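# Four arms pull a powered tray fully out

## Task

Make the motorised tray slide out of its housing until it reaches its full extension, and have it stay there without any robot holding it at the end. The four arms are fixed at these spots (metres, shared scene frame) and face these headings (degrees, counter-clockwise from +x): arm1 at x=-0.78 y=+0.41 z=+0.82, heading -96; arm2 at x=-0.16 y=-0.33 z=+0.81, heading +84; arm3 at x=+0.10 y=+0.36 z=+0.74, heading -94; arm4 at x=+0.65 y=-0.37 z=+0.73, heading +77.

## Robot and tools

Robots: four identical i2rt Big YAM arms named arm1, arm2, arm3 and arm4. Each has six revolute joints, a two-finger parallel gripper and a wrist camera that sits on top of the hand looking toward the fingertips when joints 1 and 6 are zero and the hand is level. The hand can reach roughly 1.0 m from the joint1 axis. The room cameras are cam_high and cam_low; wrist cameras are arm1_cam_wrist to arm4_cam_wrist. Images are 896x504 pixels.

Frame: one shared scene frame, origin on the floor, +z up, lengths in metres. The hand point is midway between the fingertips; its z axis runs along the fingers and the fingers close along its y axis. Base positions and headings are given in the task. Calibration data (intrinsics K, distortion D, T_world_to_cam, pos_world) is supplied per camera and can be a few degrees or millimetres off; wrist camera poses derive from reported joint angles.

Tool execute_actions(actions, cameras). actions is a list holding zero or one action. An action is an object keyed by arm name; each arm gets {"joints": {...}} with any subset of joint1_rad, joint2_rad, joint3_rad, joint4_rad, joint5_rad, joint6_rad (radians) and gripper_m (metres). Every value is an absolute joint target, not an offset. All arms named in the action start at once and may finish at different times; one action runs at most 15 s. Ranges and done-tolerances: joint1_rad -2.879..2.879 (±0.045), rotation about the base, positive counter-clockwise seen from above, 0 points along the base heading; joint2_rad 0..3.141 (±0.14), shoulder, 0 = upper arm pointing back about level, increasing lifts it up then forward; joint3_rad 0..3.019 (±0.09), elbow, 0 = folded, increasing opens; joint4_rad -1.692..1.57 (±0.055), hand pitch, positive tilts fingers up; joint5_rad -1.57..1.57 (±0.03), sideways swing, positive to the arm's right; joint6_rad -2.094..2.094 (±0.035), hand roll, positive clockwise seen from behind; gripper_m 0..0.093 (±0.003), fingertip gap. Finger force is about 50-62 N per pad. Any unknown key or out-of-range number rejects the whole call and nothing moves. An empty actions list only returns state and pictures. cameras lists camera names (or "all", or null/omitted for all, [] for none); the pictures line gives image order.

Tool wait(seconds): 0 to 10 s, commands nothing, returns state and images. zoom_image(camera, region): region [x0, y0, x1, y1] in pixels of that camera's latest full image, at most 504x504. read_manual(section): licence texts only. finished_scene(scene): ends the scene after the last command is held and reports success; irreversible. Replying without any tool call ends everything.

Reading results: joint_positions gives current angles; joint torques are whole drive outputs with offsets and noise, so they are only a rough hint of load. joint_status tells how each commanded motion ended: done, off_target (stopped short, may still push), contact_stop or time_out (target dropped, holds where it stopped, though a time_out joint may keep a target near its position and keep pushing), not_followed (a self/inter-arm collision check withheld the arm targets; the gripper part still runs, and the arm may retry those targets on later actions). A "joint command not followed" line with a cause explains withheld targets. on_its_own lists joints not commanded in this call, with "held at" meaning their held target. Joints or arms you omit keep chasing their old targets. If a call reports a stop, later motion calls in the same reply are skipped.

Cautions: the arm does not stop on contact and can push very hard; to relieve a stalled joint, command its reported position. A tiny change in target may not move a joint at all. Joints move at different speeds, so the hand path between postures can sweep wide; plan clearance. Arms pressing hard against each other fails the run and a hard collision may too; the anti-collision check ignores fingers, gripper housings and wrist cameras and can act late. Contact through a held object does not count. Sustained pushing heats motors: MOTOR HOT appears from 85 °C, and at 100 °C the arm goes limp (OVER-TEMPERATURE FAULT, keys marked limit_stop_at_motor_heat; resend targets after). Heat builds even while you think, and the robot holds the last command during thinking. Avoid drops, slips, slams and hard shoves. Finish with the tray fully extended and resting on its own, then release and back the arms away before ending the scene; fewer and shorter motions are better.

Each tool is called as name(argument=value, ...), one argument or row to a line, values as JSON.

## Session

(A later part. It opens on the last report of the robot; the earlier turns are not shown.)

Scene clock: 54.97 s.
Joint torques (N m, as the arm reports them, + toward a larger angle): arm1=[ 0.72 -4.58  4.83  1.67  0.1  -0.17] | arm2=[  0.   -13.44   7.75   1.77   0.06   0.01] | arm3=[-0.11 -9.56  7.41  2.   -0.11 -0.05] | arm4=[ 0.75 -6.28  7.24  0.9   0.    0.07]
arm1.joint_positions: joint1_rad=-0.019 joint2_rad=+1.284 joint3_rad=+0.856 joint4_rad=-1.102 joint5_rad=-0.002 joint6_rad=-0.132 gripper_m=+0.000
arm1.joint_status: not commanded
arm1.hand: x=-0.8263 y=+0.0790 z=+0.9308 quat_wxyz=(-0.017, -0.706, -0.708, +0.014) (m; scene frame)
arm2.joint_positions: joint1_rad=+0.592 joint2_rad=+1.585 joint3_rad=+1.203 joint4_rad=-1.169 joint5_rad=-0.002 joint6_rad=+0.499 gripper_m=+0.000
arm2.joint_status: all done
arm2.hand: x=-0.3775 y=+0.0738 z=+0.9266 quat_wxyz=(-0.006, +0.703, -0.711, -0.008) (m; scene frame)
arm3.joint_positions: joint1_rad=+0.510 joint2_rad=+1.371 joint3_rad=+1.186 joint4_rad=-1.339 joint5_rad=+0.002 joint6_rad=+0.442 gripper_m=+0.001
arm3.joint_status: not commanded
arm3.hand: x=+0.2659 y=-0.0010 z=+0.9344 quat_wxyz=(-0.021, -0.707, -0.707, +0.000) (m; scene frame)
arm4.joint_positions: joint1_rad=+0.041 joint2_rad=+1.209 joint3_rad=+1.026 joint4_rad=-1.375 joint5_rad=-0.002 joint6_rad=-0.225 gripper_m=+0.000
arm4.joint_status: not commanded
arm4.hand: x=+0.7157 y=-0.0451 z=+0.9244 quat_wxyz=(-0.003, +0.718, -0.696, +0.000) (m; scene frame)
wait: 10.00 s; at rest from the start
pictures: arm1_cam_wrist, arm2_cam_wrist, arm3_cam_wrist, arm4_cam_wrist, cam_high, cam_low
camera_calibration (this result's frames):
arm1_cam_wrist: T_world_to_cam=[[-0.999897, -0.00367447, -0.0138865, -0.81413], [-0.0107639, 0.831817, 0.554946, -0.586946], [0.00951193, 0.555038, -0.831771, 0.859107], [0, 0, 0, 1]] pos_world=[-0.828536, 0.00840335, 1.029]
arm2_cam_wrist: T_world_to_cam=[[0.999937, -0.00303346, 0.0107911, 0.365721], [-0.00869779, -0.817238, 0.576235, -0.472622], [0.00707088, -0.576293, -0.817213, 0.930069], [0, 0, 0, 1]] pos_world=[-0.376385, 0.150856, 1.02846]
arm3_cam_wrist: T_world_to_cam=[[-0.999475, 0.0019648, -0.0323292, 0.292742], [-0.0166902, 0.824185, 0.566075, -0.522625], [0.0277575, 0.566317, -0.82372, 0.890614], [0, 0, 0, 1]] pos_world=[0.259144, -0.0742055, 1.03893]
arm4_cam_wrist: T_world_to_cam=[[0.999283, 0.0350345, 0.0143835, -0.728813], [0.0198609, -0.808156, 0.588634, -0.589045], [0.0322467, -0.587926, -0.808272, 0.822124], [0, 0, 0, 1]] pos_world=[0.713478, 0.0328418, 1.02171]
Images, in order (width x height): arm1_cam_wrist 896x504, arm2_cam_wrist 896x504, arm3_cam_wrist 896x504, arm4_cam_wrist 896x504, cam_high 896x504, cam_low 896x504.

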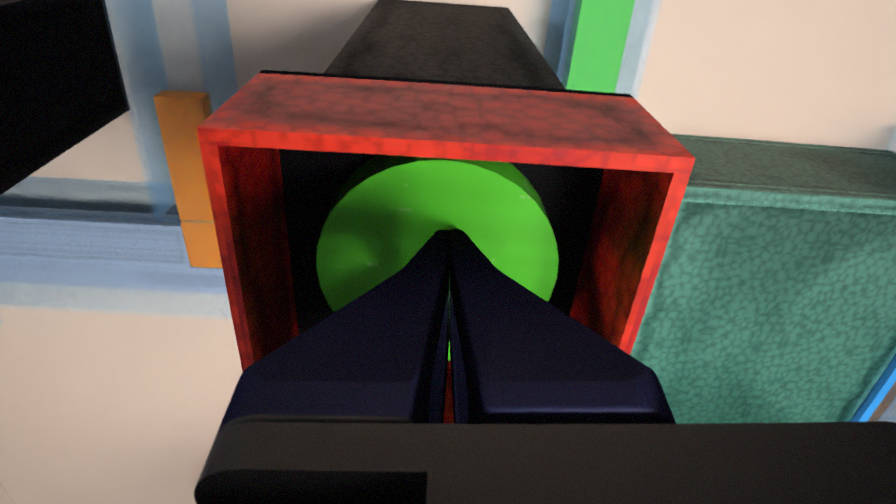

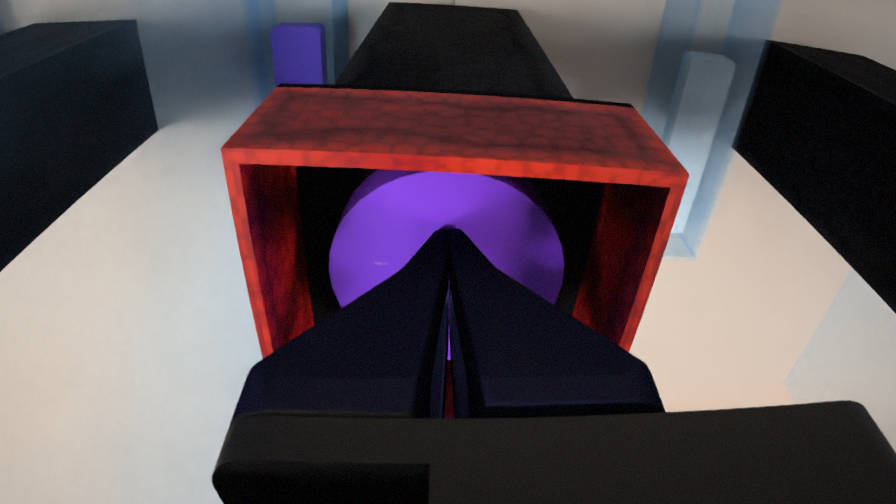

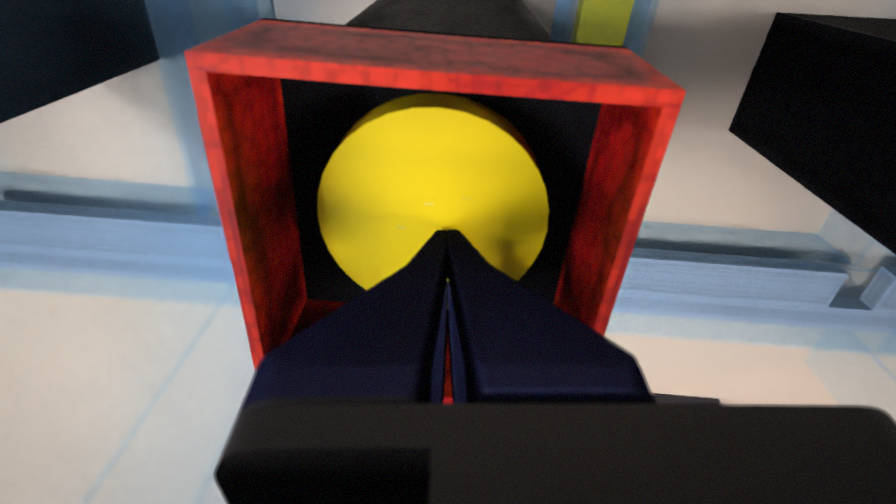

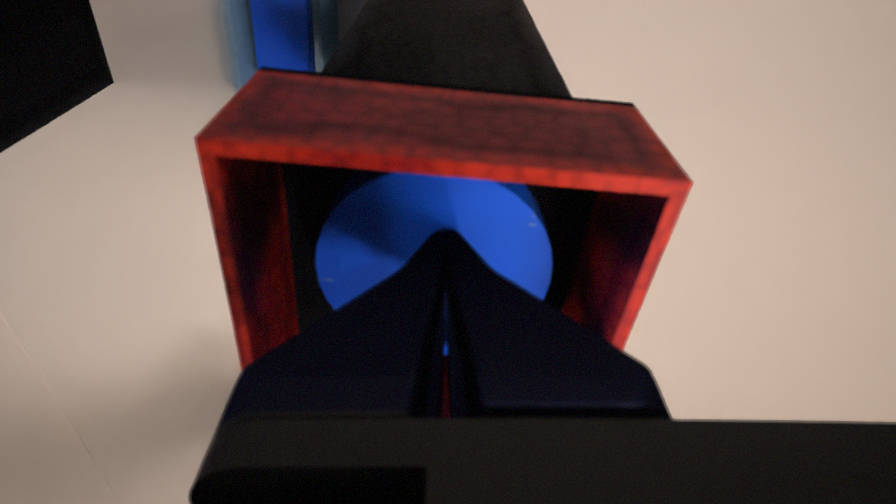

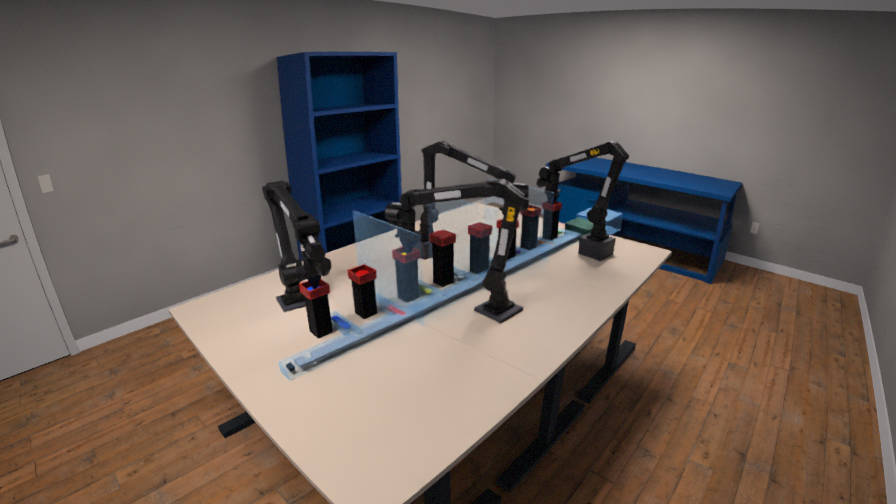

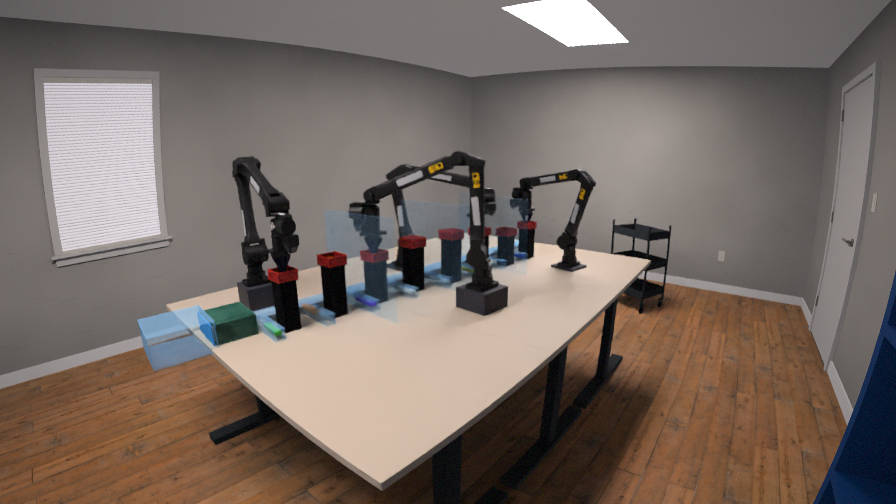

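execute_actions(
  actions=[
    {"arm1": {"joints": {"joint2_rad": 1.2427, "joint3_rad": 1.02, "joint4_rad": -1.3193}}, "arm4": {"joints": {"joint2_rad": 1.1935, "joint3_rad": 1.22, "joint4_rad": -1.5663}}},
  ],
  cameras=[],
)

execute_actions(
  actions=[
    {"arm1": {"joints": {"joint1_rad": 0.579, "joint2_rad": 1.4006, "joint3_rad": 1.165, "joint4_rad": -1.3076, "joint6_rad": 0.46}}, "arm4": {"joints": {"joint1_rad": 0.6566, "joint2_rad": 1.3303, "joint3_rad": 1.34, "joint4_rad": -1.5481, "joint6_rad": 0.42}}},
  ],
  cameras=["arm1_cam_wrist", "arm4_cam_wrist"],
)

execute_actions(
  actions=[
    {"arm1": {"joints": {"joint2_rad": 1.4807, "joint3_rad": 0.9962, "joint4_rad": -1.0863}}, "arm4": {"joints": {"joint2_rad": 1.3573, "joint3_rad": 1.1219, "joint4_rad": -1.3354}}},
  ],
  cameras=["arm1_cam_wrist", "arm4_cam_wrist"],
)

Scene clock: 56.40 s.
Joint torques (N m, as the arm reports them, + toward a larger angle): arm1=[ 0.98 -6.59 10.1   0.48  0.1  -0.15] | arm2=[ -0.19 -13.2    7.8    1.82   0.07   0.01] | arm3=[-0.13 -9.64  7.42  2.01 -0.11 -0.06] | arm4=[ 0.77 -8.15 14.3  -0.54  0.    0.06]
arm1.joint_positions: joint1_rad=-0.019 joint2_rad=+1.251 joint3_rad=+0.976 joint4_rad=-1.310 joint5_rad=-0.002 joint6_rad=-0.132 gripper_m=+0.000
arm1.joint_status: all done
arm1.hand: x=-0.8259 y=+0.0850 z=+0.9839 quat_wxyz=(+0.000, -0.706, -0.708, -0.007) (m; scene frame)
arm2.joint_positions: joint1_rad=+0.592 joint2_rad=+1.585 joint3_rad=+1.203 joint4_rad=-1.169 joint5_rad=-0.002 joint6_rad=+0.499 gripper_m=+0.000
arm2.joint_status: not commanded
arm2.hand: x=-0.3775 y=+0.0738 z=+0.9266 quat_wxyz=(-0.006, +0.703, -0.711, -0.008) (m; scene frame)
arm3.joint_positions: joint1_rad=+0.510 joint2_rad=+1.371 joint3_rad=+1.186 joint4_rad=-1.339 joint5_rad=+0.002 joint6_rad=+0.442 gripper_m=+0.001
arm3.joint_status: not commanded
arm3.hand: x=+0.2659 y=-0.0010 z=+0.9344 quat_wxyz=(-0.021, -0.707, -0.707, +0.000) (m; scene frame)
arm4.joint_positions: joint1_rad=+0.041 joint2_rad=+1.200 joint3_rad=+1.164 joint4_rad=-1.554 joint5_rad=-0.002 joint6_rad=-0.225 gripper_m=+0.000
arm4.joint_status: all done
arm4.hand: x=+0.7146 y=-0.0495 z=+0.9798 quat_wxyz=(+0.010, +0.718, -0.696, +0.008) (m; scene frame)
pictures: none
No camera images: the call's "cameras" was empty. Leave "cameras" out to get every camera's image.

Scene clock: 58.03 s.
Joint torques (N m, as the arm reports them, + toward a larger angle): arm1=[-0.01 -8.75  9.82  0.82  0.15 -0.01] | arm2=[  0.04 -13.49   7.85   1.65   0.09   0.06] | arm3=[-0.05 -9.57  7.39  2.05 -0.11 -0.05] | arm4=[  0.41 -10.38  14.16   0.09  -0.02   0.06]
arm1.joint_positions: joint1_rad=+0.583 joint2_rad=+1.405 joint3_rad=+1.124 joint4_rad=-1.307 joint5_rad=-0.002 joint6_rad=+0.451 gripper_m=+0.000
arm1.joint_status: all done
arm1.hand: x=-0.6059 y=+0.0671 z=+0.9870 quat_wxyz=(+0.004, -0.699, -0.715, -0.005) (m; scene frame)
arm2.joint_positions: joint1_rad=+0.592 joint2_rad=+1.585 joint3_rad=+1.203 joint4_rad=-1.169 joint5_rad=-0.002 joint6_rad=+0.499 gripper_m=+0.000
arm2.joint_status: not commanded
arm2.hand: x=-0.3775 y=+0.0738 z=+0.9266 quat_wxyz=(-0.006, +0.703, -0.711, -0.008) (m; scene frame)
arm3.joint_positions: joint1_rad=+0.510 joint2_rad=+1.371 joint3_rad=+1.186 joint4_rad=-1.339 joint5_rad=+0.002 joint6_rad=+0.442 gripper_m=+0.001
arm3.joint_status: not commanded
arm3.hand: x=+0.2659 y=-0.0010 z=+0.9344 quat_wxyz=(-0.021, -0.707, -0.707, +0.000) (m; scene frame)
arm4.joint_positions: joint1_rad=+0.659 joint2_rad=+1.337 joint3_rad=+1.283 joint4_rad=-1.554 joint5_rad=+0.000 joint6_rad=+0.409 gripper_m=+0.000
arm4.joint_status: all done
arm4.hand: x=+0.4989 y=-0.0288 z=+0.9788 quat_wxyz=(+0.009, +0.713, -0.701, +0.021) (m; scene frame)
pictures: arm1_cam_wrist, arm4_cam_wrist
camera_calibration (this result's frames):
arm1_cam_wrist: T_world_to_cam=[[-0.999689, -0.0222022, -0.0113423, -0.594174], [-0.0245602, 0.798754, 0.601156, -0.657694], [-0.00428721, 0.601247, -0.799051, 0.866571], [0, 0, 0, 1]] pos_world=[-0.606427, -0.00887974, 1.08107]
arm4_cam_wrist: T_world_to_cam=[[0.999415, 0.0198462, 0.0278506, -0.527193], [-0.00192032, -0.780531, 0.625114, -0.627623], [0.0341445, -0.624802, -0.780037, 0.852979], [0, 0, 0, 1]] pos_world=[0.496555, 0.0535259, 1.07237]
Images, in order (width x height): arm1_cam_wrist 896x504, arm4_cam_wrist 896x504.

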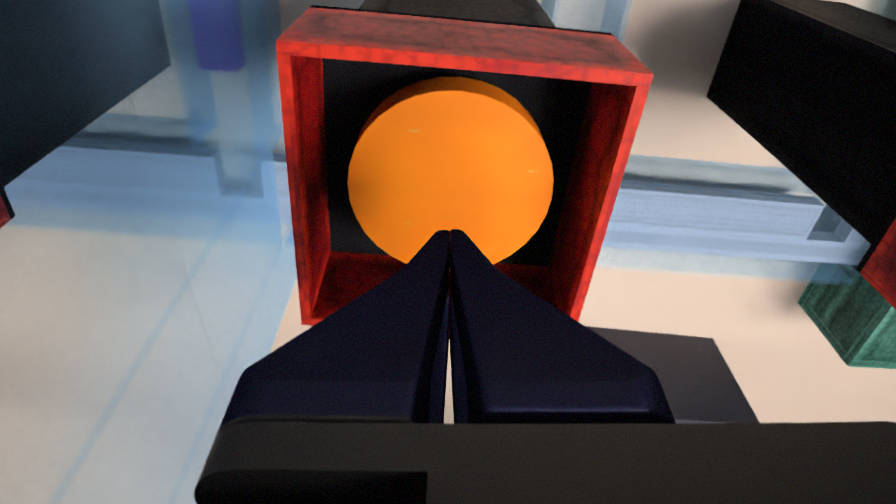

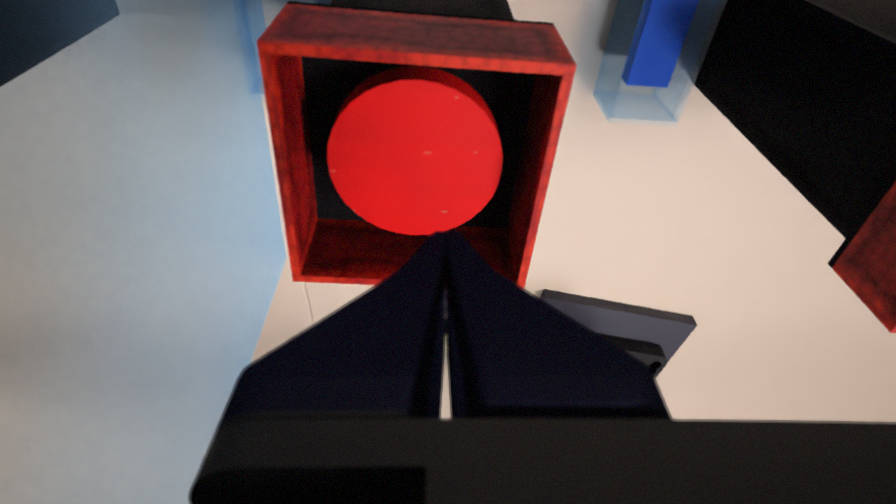

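Scene clock: 58.97 s.
Joint torques (N m, as the arm reports them, + toward a larger angle): arm1=[ 0.07 -5.34  4.57  2.29  0.16 -0.02] | arm2=[ -0.28 -13.18   7.7    1.69   0.12   0.  ] | arm3=[-0.16 -9.6   7.44  2.05 -0.11 -0.05] | arm4=[ 0.43 -9.44  8.75  0.76 -0.02  0.07]
arm1.joint_positions: joint1_rad=+0.583 joint2_rad=+1.434 joint3_rad=+1.035 joint4_rad=-1.116 joint5_rad=-0.002 joint6_rad=+0.452 gripper_m=+0.000
arm1.joint_status: all done
arm1.hand: x=-0.5993 y=+0.0546 z=+0.9448 quat_wxyz=(-0.030, -0.699, -0.714, +0.007) (m; scene frame)
arm2.joint_positions: joint1_rad=+0.592 joint2_rad=+1.585 joint3_rad=+1.203 joint4_rad=-1.169 joint5_rad=-0.002 joint6_rad=+0.499 gripper_m=+0.000
arm2.joint_status: not commanded
arm2.hand: x=-0.3775 y=+0.0738 z=+0.9266 quat_wxyz=(-0.006, +0.703, -0.711, -0.008) (m; scene frame)
arm3.joint_positions: joint1_rad=+0.510 joint2_rad=+1.371 joint3_rad=+1.186 joint4_rad=-1.339 joint5_rad=+0.002 joint6_rad=+0.442 gripper_m=+0.001
arm3.joint_status: not commanded
arm3.hand: x=+0.2659 y=-0.0010 z=+0.9344 quat_wxyz=(-0.021, -0.707, -0.707, +0.000) (m; scene frame)
arm4.joint_positions: joint1_rad=+0.659 joint2_rad=+1.350 joint3_rad=+1.127 joint4_rad=-1.359 joint5_rad=+0.000 joint6_rad=+0.410 gripper_m=+0.000
arm4.joint_status: all done
arm4.hand: x=+0.4980 y=-0.0270 z=+0.9153 quat_wxyz=(+0.004, +0.712, -0.702, +0.009) (m; scene frame)
pictures: arm1_cam_wrist, arm4_cam_wrist
camera_calibration (this result's frames):
arm1_cam_wrist: T_world_to_cam=[[-0.99881, -0.0225193, -0.0432615, -0.55761], [-0.0425341, 0.836231, 0.546725, -0.583568], [0.0238647, 0.547915, -0.836194, 0.895328], [0, 0, 0, 1]] pos_world=[-0.603134, -0.0151227, 1.0436]
arm4_cam_wrist: T_world_to_cam=[[0.999678, 0.0185191, 0.0173358, -0.51515], [0.00422941, -0.795513, 0.605921, -0.572418], [0.0250119, -0.605653, -0.795336, 0.823658], [0, 0, 0, 1]] pos_world=[0.496803, 0.0530251, 1.01086]
Images, in order (width x height): arm1_cam_wrist 896x504, arm4_cam_wrist 896x504.

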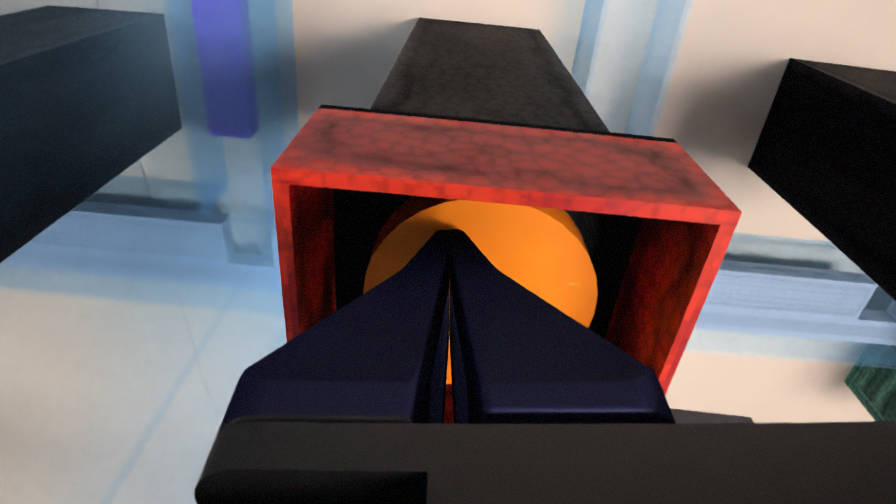

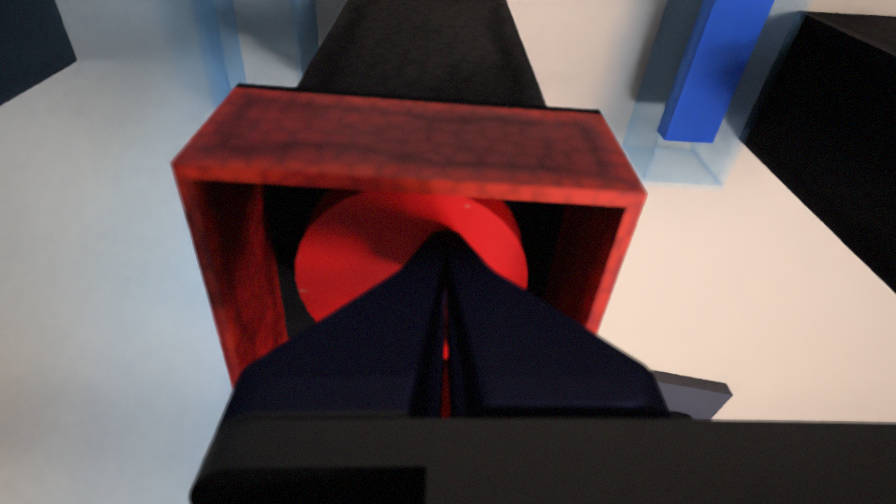

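wait(
  seconds=6,
)

zoom_image(
  camera="cam_high",
  region=[320, 270, 460, 345],
)

zoom_image(
  camera="cam_low",
  region=[250, 280, 390, 355],
)

Scene clock: 65.10 s.
Joint torques (N m, as the arm reports them, + toward a larger angle): arm1=[ 0.02 -5.24  4.55  2.28  0.16 -0.01] | arm2=[  0.1  -13.23   7.73   1.64   0.07  -0.02] | arm3=[-0.18 -9.65  7.4   2.   -0.11 -0.04] | arm4=[ 0.4  -9.1   8.73  0.77 -0.02  0.07]
arm1.joint_positions: joint1_rad=+0.583 joint2_rad=+1.434 joint3_rad=+1.035 joint4_rad=-1.116 joint5_rad=-0.002 joint6_rad=+0.452 gripper_m=+0.000
arm1.joint_status: all done
arm1.hand: x=-0.5993 y=+0.0546 z=+0.9448 quat_wxyz=(-0.030, -0.699, -0.714, +0.007) (m; scene frame)
arm2.joint_positions: joint1_rad=+0.592 joint2_rad=+1.585 joint3_rad=+1.203 joint4_rad=-1.169 joint5_rad=-0.002 joint6_rad=+0.499 gripper_m=+0.000
arm2.joint_status: not commanded
arm2.hand: x=-0.3775 y=+0.0738 z=+0.9266 quat_wxyz=(-0.006, +0.703, -0.711, -0.008) (m; scene frame)
arm3.joint_positions: joint1_rad=+0.510 joint2_rad=+1.371 joint3_rad=+1.186 joint4_rad=-1.339 joint5_rad=+0.002 joint6_rad=+0.442 gripper_m=+0.001
arm3.joint_status: not commanded
arm3.hand: x=+0.2659 y=-0.0010 z=+0.9344 quat_wxyz=(-0.021, -0.707, -0.707, +0.000) (m; scene frame)
arm4.joint_positions: joint1_rad=+0.659 joint2_rad=+1.350 joint3_rad=+1.127 joint4_rad=-1.359 joint5_rad=+0.000 joint6_rad=+0.410 gripper_m=+0.000
arm4.joint_status: all done
arm4.hand: x=+0.4980 y=-0.0270 z=+0.9153 quat_wxyz=(+0.004, +0.712, -0.702, +0.009) (m; scene frame)
wait: 6.00 s; at rest by 0.13 s
pictures: arm1_cam_wrist, arm2_cam_wrist, arm3_cam_wrist, arm4_cam_wrist, cam_high, cam_low
camera_calibration (this result's frames):
arm1_cam_wrist: T_world_to_cam=[[-0.99881, -0.0225193, -0.0432615, -0.55761], [-0.0425341, 0.836231, 0.546725, -0.583568], [0.0238647, 0.547915, -0.836194, 0.895328], [0, 0, 0, 1]] pos_world=[-0.603134, -0.0151227, 1.0436]
arm2_cam_wrist: T_world_to_cam=[[0.999937, -0.00303346, 0.0107911, 0.365721], [-0.00869779, -0.817238, 0.576235, -0.472622], [0.00707088, -0.576293, -0.817213, 0.930069], [0, 0, 0, 1]] pos_world=[-0.376385, 0.150856, 1.02846]
arm3_cam_wrist: T_world_to_cam=[[-0.999475, 0.0019648, -0.0323292, 0.292742], [-0.0166902, 0.824185, 0.566075, -0.522625], [0.0277575, 0.566317, -0.82372, 0.890614], [0, 0, 0, 1]] pos_world=[0.259144, -0.0742055, 1.03893]
arm4_cam_wrist: T_world_to_cam=[[0.999678, 0.0185191, 0.0173358, -0.51515], [0.00422941, -0.795513, 0.605921, -0.572418], [0.0250119, -0.605653, -0.795336, 0.823658], [0, 0, 0, 1]] pos_world=[0.496803, 0.0530251, 1.01086]
Images, in order (width x height): arm1_cam_wrist 896x504, arm2_cam_wrist 896x504, arm3_cam_wrist 896x504, arm4_cam_wrist 896x504, cam_high 896x504, cam_low 896x504.

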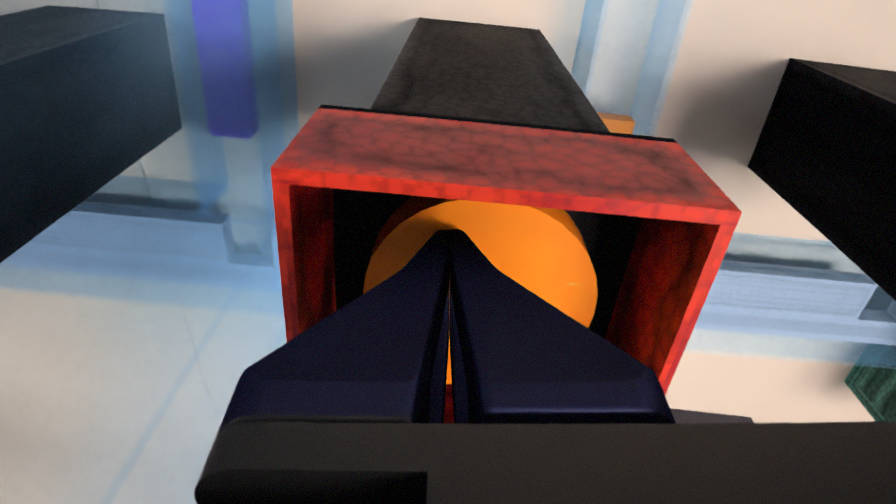

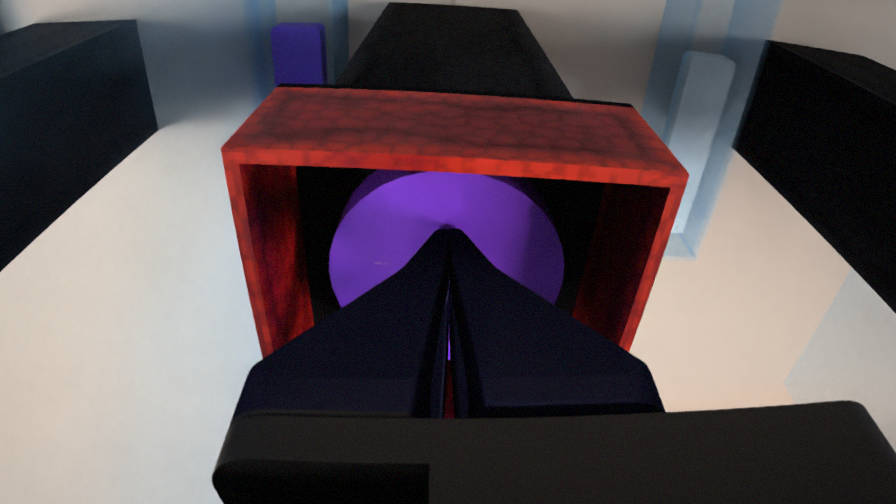

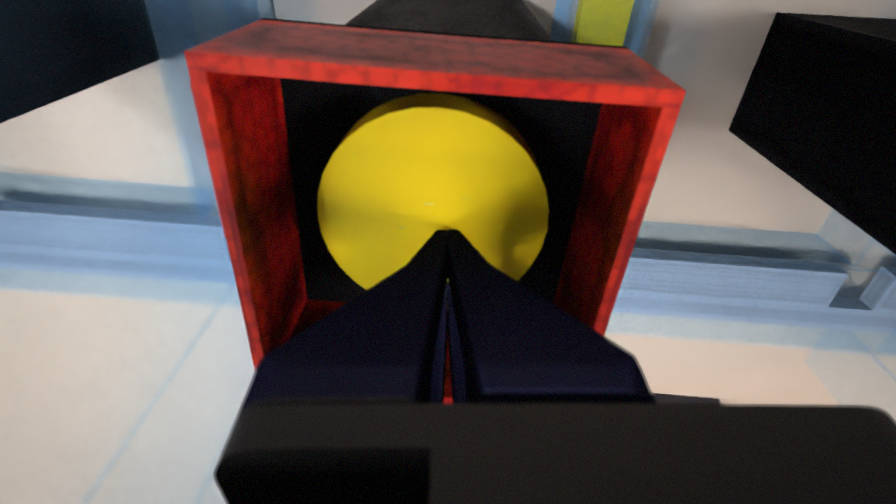

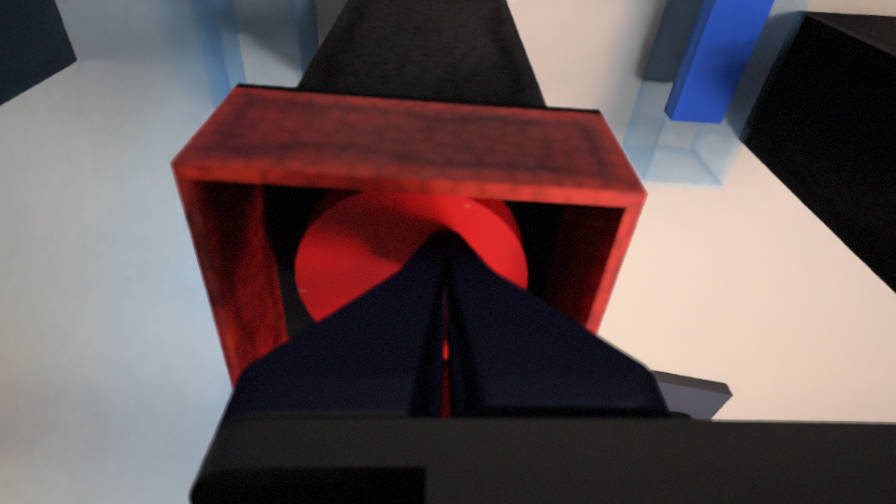

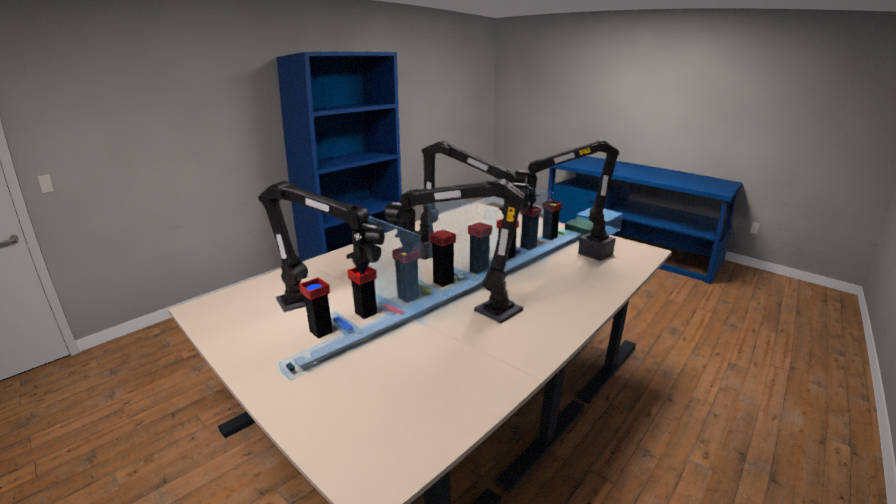

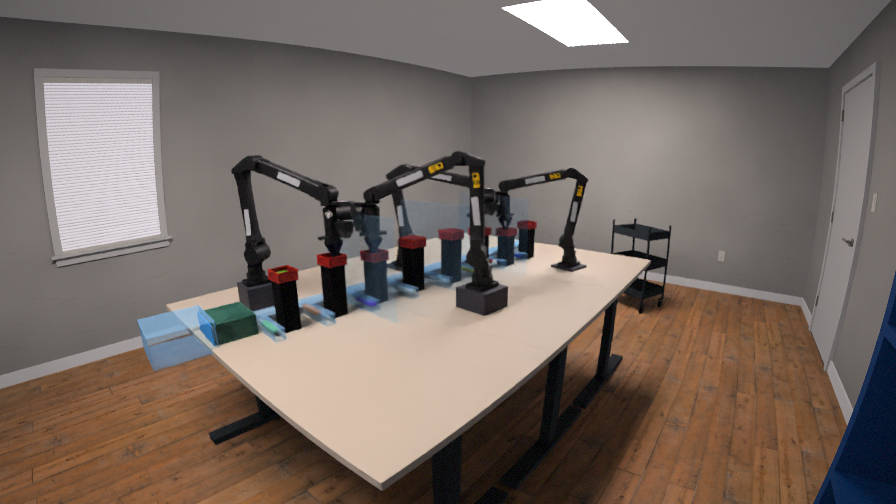

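Region (320, 270, 460, 345) of cam_high's 896x504 image, scaled by 3.600, with more detail than that image has; it fills the top 270 rows of this view, and the rest is white.

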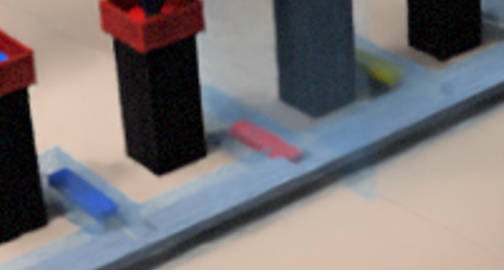

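Region (250, 280, 390, 355) of cam_low's 896x504 image, scaled by 3.600, with more detail than that image has; it fills the top 270 rows of this view, and the rest is white.

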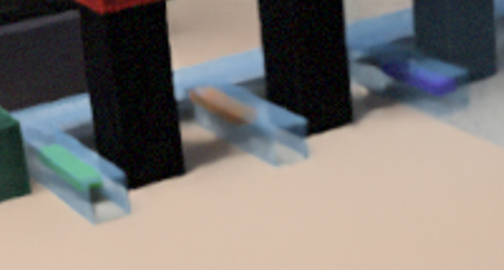

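wait(
  seconds=6,
)

zoom_image(
  camera="cam_high",
  region=[320, 270, 460, 345],
)

zoom_image(
  camera="cam_low",
  region=[250, 280, 390, 355],
)

Scene clock: 71.27 s.
Joint torques (N m, as the arm reports them, + toward a larger angle): arm1=[ 0.04 -5.45  4.6   2.28  0.17 -0.01] | arm2=[  0.09 -13.08   7.8    1.66   0.08   0.01] | arm3=[-0.06 -9.62  7.43  2.02 -0.11 -0.05] | arm4=[ 0.43 -9.11  8.74  0.77 -0.02  0.07]
arm1.joint_positions: joint1_rad=+0.583 joint2_rad=+1.434 joint3_rad=+1.035 joint4_rad=-1.116 joint5_rad=-0.002 joint6_rad=+0.452 gripper_m=+0.000
arm1.joint_status: all done
arm1.hand: x=-0.5993 y=+0.0546 z=+0.9448 quat_wxyz=(-0.030, -0.699, -0.714, +0.007) (m; scene frame)
arm2.joint_positions: joint1_rad=+0.592 joint2_rad=+1.585 joint3_rad=+1.203 joint4_rad=-1.169 joint5_rad=-0.002 joint6_rad=+0.499 gripper_m=+0.000
arm2.joint_status: not commanded
arm2.hand: x=-0.3775 y=+0.0738 z=+0.9266 quat_wxyz=(-0.006, +0.703, -0.711, -0.008) (m; scene frame)
arm3.joint_positions: joint1_rad=+0.510 joint2_rad=+1.371 joint3_rad=+1.186 joint4_rad=-1.339 joint5_rad=+0.002 joint6_rad=+0.442 gripper_m=+0.001
arm3.joint_status: not commanded
arm3.hand: x=+0.2659 y=-0.0010 z=+0.9344 quat_wxyz=(-0.021, -0.707, -0.707, +0.000) (m; scene frame)
arm4.joint_positions: joint1_rad=+0.659 joint2_rad=+1.350 joint3_rad=+1.127 joint4_rad=-1.359 joint5_rad=+0.000 joint6_rad=+0.410 gripper_m=+0.000
arm4.joint_status: all done
arm4.hand: x=+0.4980 y=-0.0270 z=+0.9153 quat_wxyz=(+0.004, +0.712, -0.702, +0.009) (m; scene frame)
wait: 6.00 s; at rest by 0.10 s
pictures: arm1_cam_wrist, arm2_cam_wrist, arm3_cam_wrist, arm4_cam_wrist, cam_high, cam_low
camera_calibration (this result's frames):
arm1_cam_wrist: T_world_to_cam=[[-0.99881, -0.0225193, -0.0432615, -0.55761], [-0.0425341, 0.836231, 0.546725, -0.583568], [0.0238647, 0.547915, -0.836194, 0.895328], [0, 0, 0, 1]] pos_world=[-0.603134, -0.0151227, 1.0436]
arm2_cam_wrist: T_world_to_cam=[[0.999937, -0.00303346, 0.0107911, 0.365721], [-0.00869779, -0.817238, 0.576235, -0.472622], [0.00707088, -0.576293, -0.817213, 0.930069], [0, 0, 0, 1]] pos_world=[-0.376385, 0.150856, 1.02846]
arm3_cam_wrist: T_world_to_cam=[[-0.999475, 0.0019648, -0.0323292, 0.292742], [-0.0166902, 0.824185, 0.566075, -0.522625], [0.0277575, 0.566317, -0.82372, 0.890614], [0, 0, 0, 1]] pos_world=[0.259144, -0.0742055, 1.03893]
arm4_cam_wrist: T_world_to_cam=[[0.999678, 0.0185191, 0.0173358, -0.51515], [0.00422941, -0.795513, 0.605921, -0.572418], [0.0250119, -0.605653, -0.795336, 0.823658], [0, 0, 0, 1]] pos_world=[0.496803, 0.0530251, 1.01086]
Images, in order (width x height): arm1_cam_wrist 896x504, arm2_cam_wrist 896x504, arm3_cam_wrist 896x504, arm4_cam_wrist 896x504, cam_high 896x504, cam_low 896x504.

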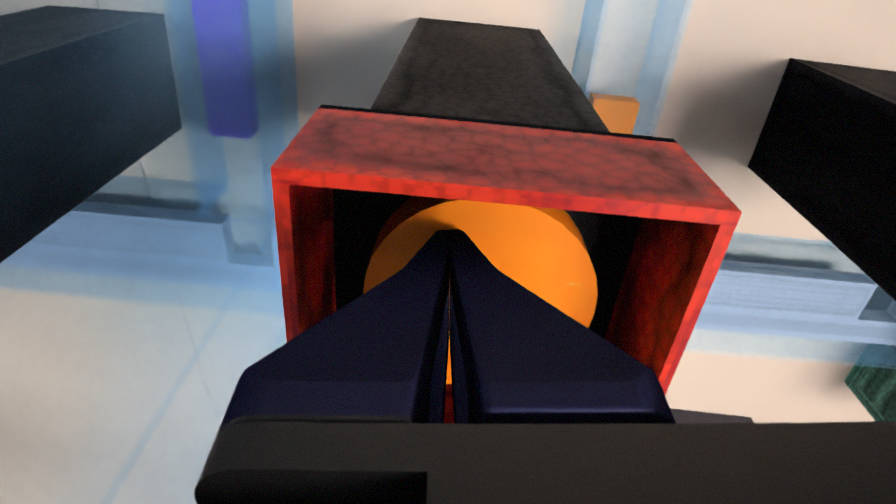

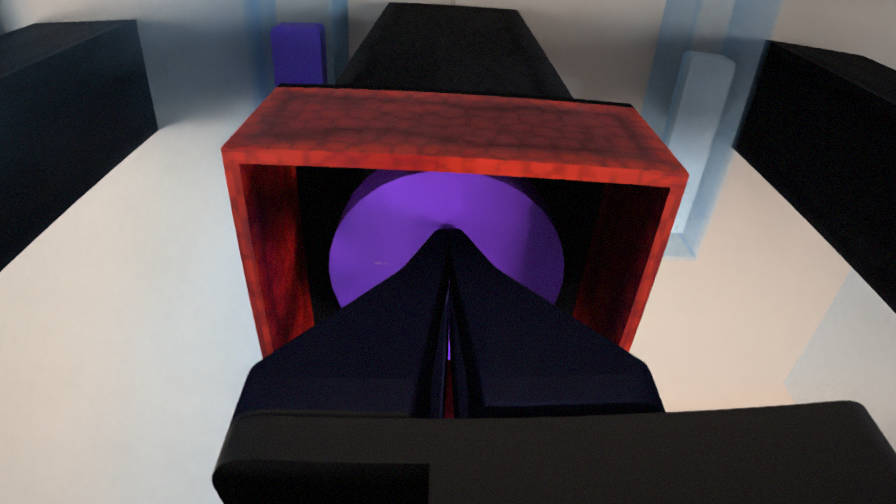

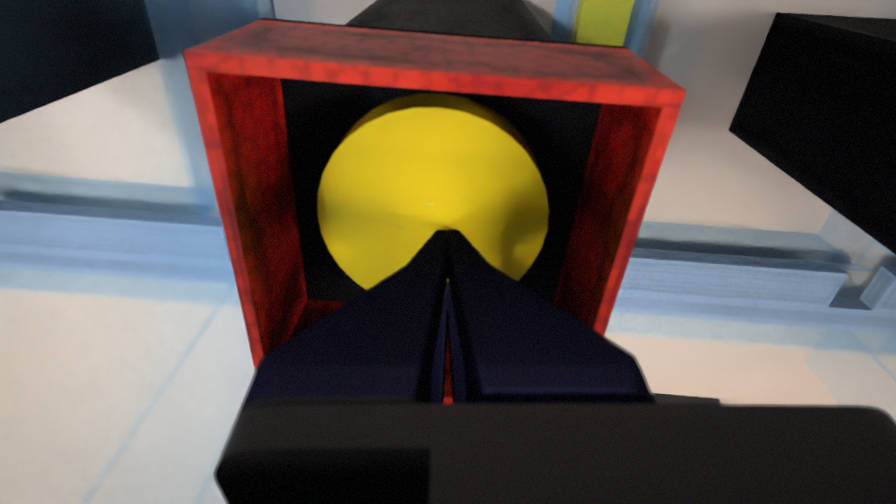

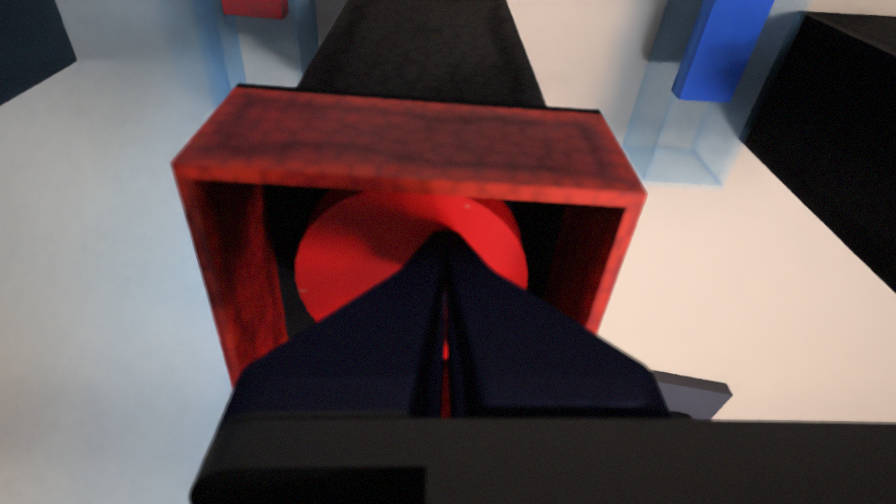

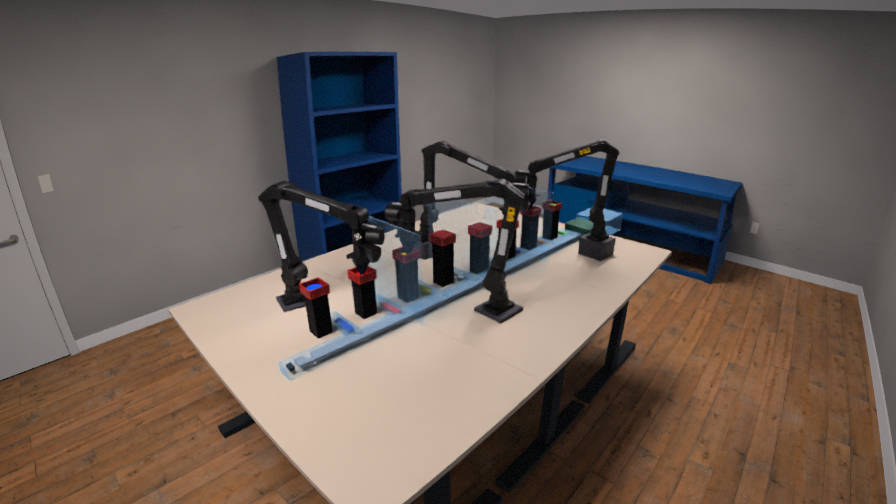

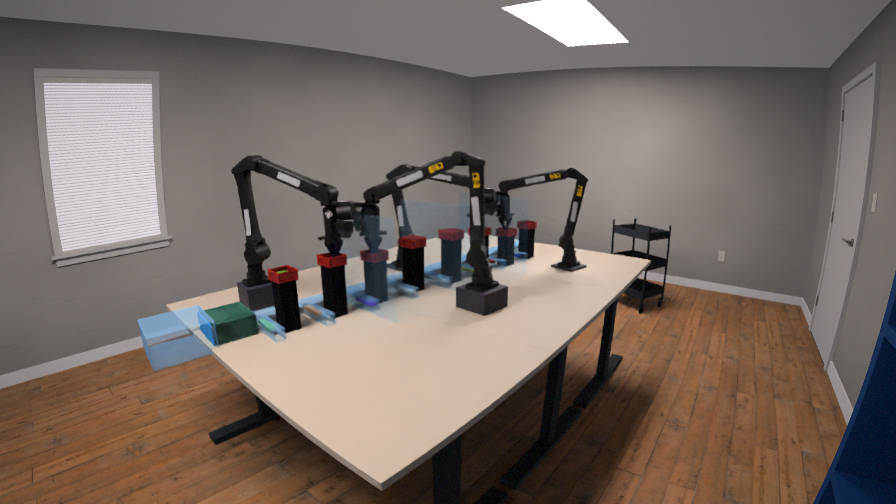

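Region (320, 270, 460, 345) of cam_high's 896x504 image, scaled by 3.600, with more detail than that image has; it fills the top 270 rows of this view, and the rest is white.

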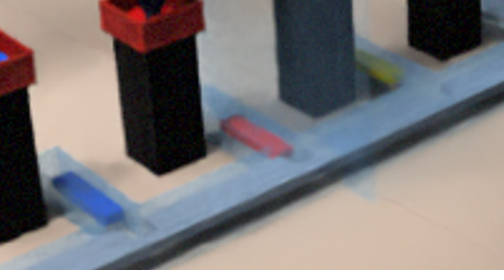

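Region (250, 280, 390, 355) of cam_low's 896x504 image, scaled by 3.600, with more detail than that image has; it fills the top 270 rows of this view, and the rest is white.

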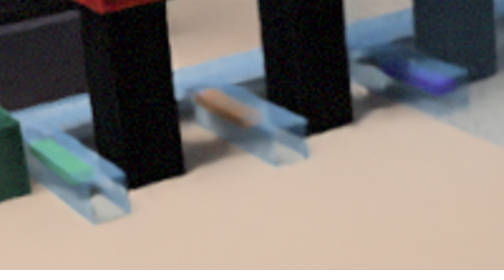

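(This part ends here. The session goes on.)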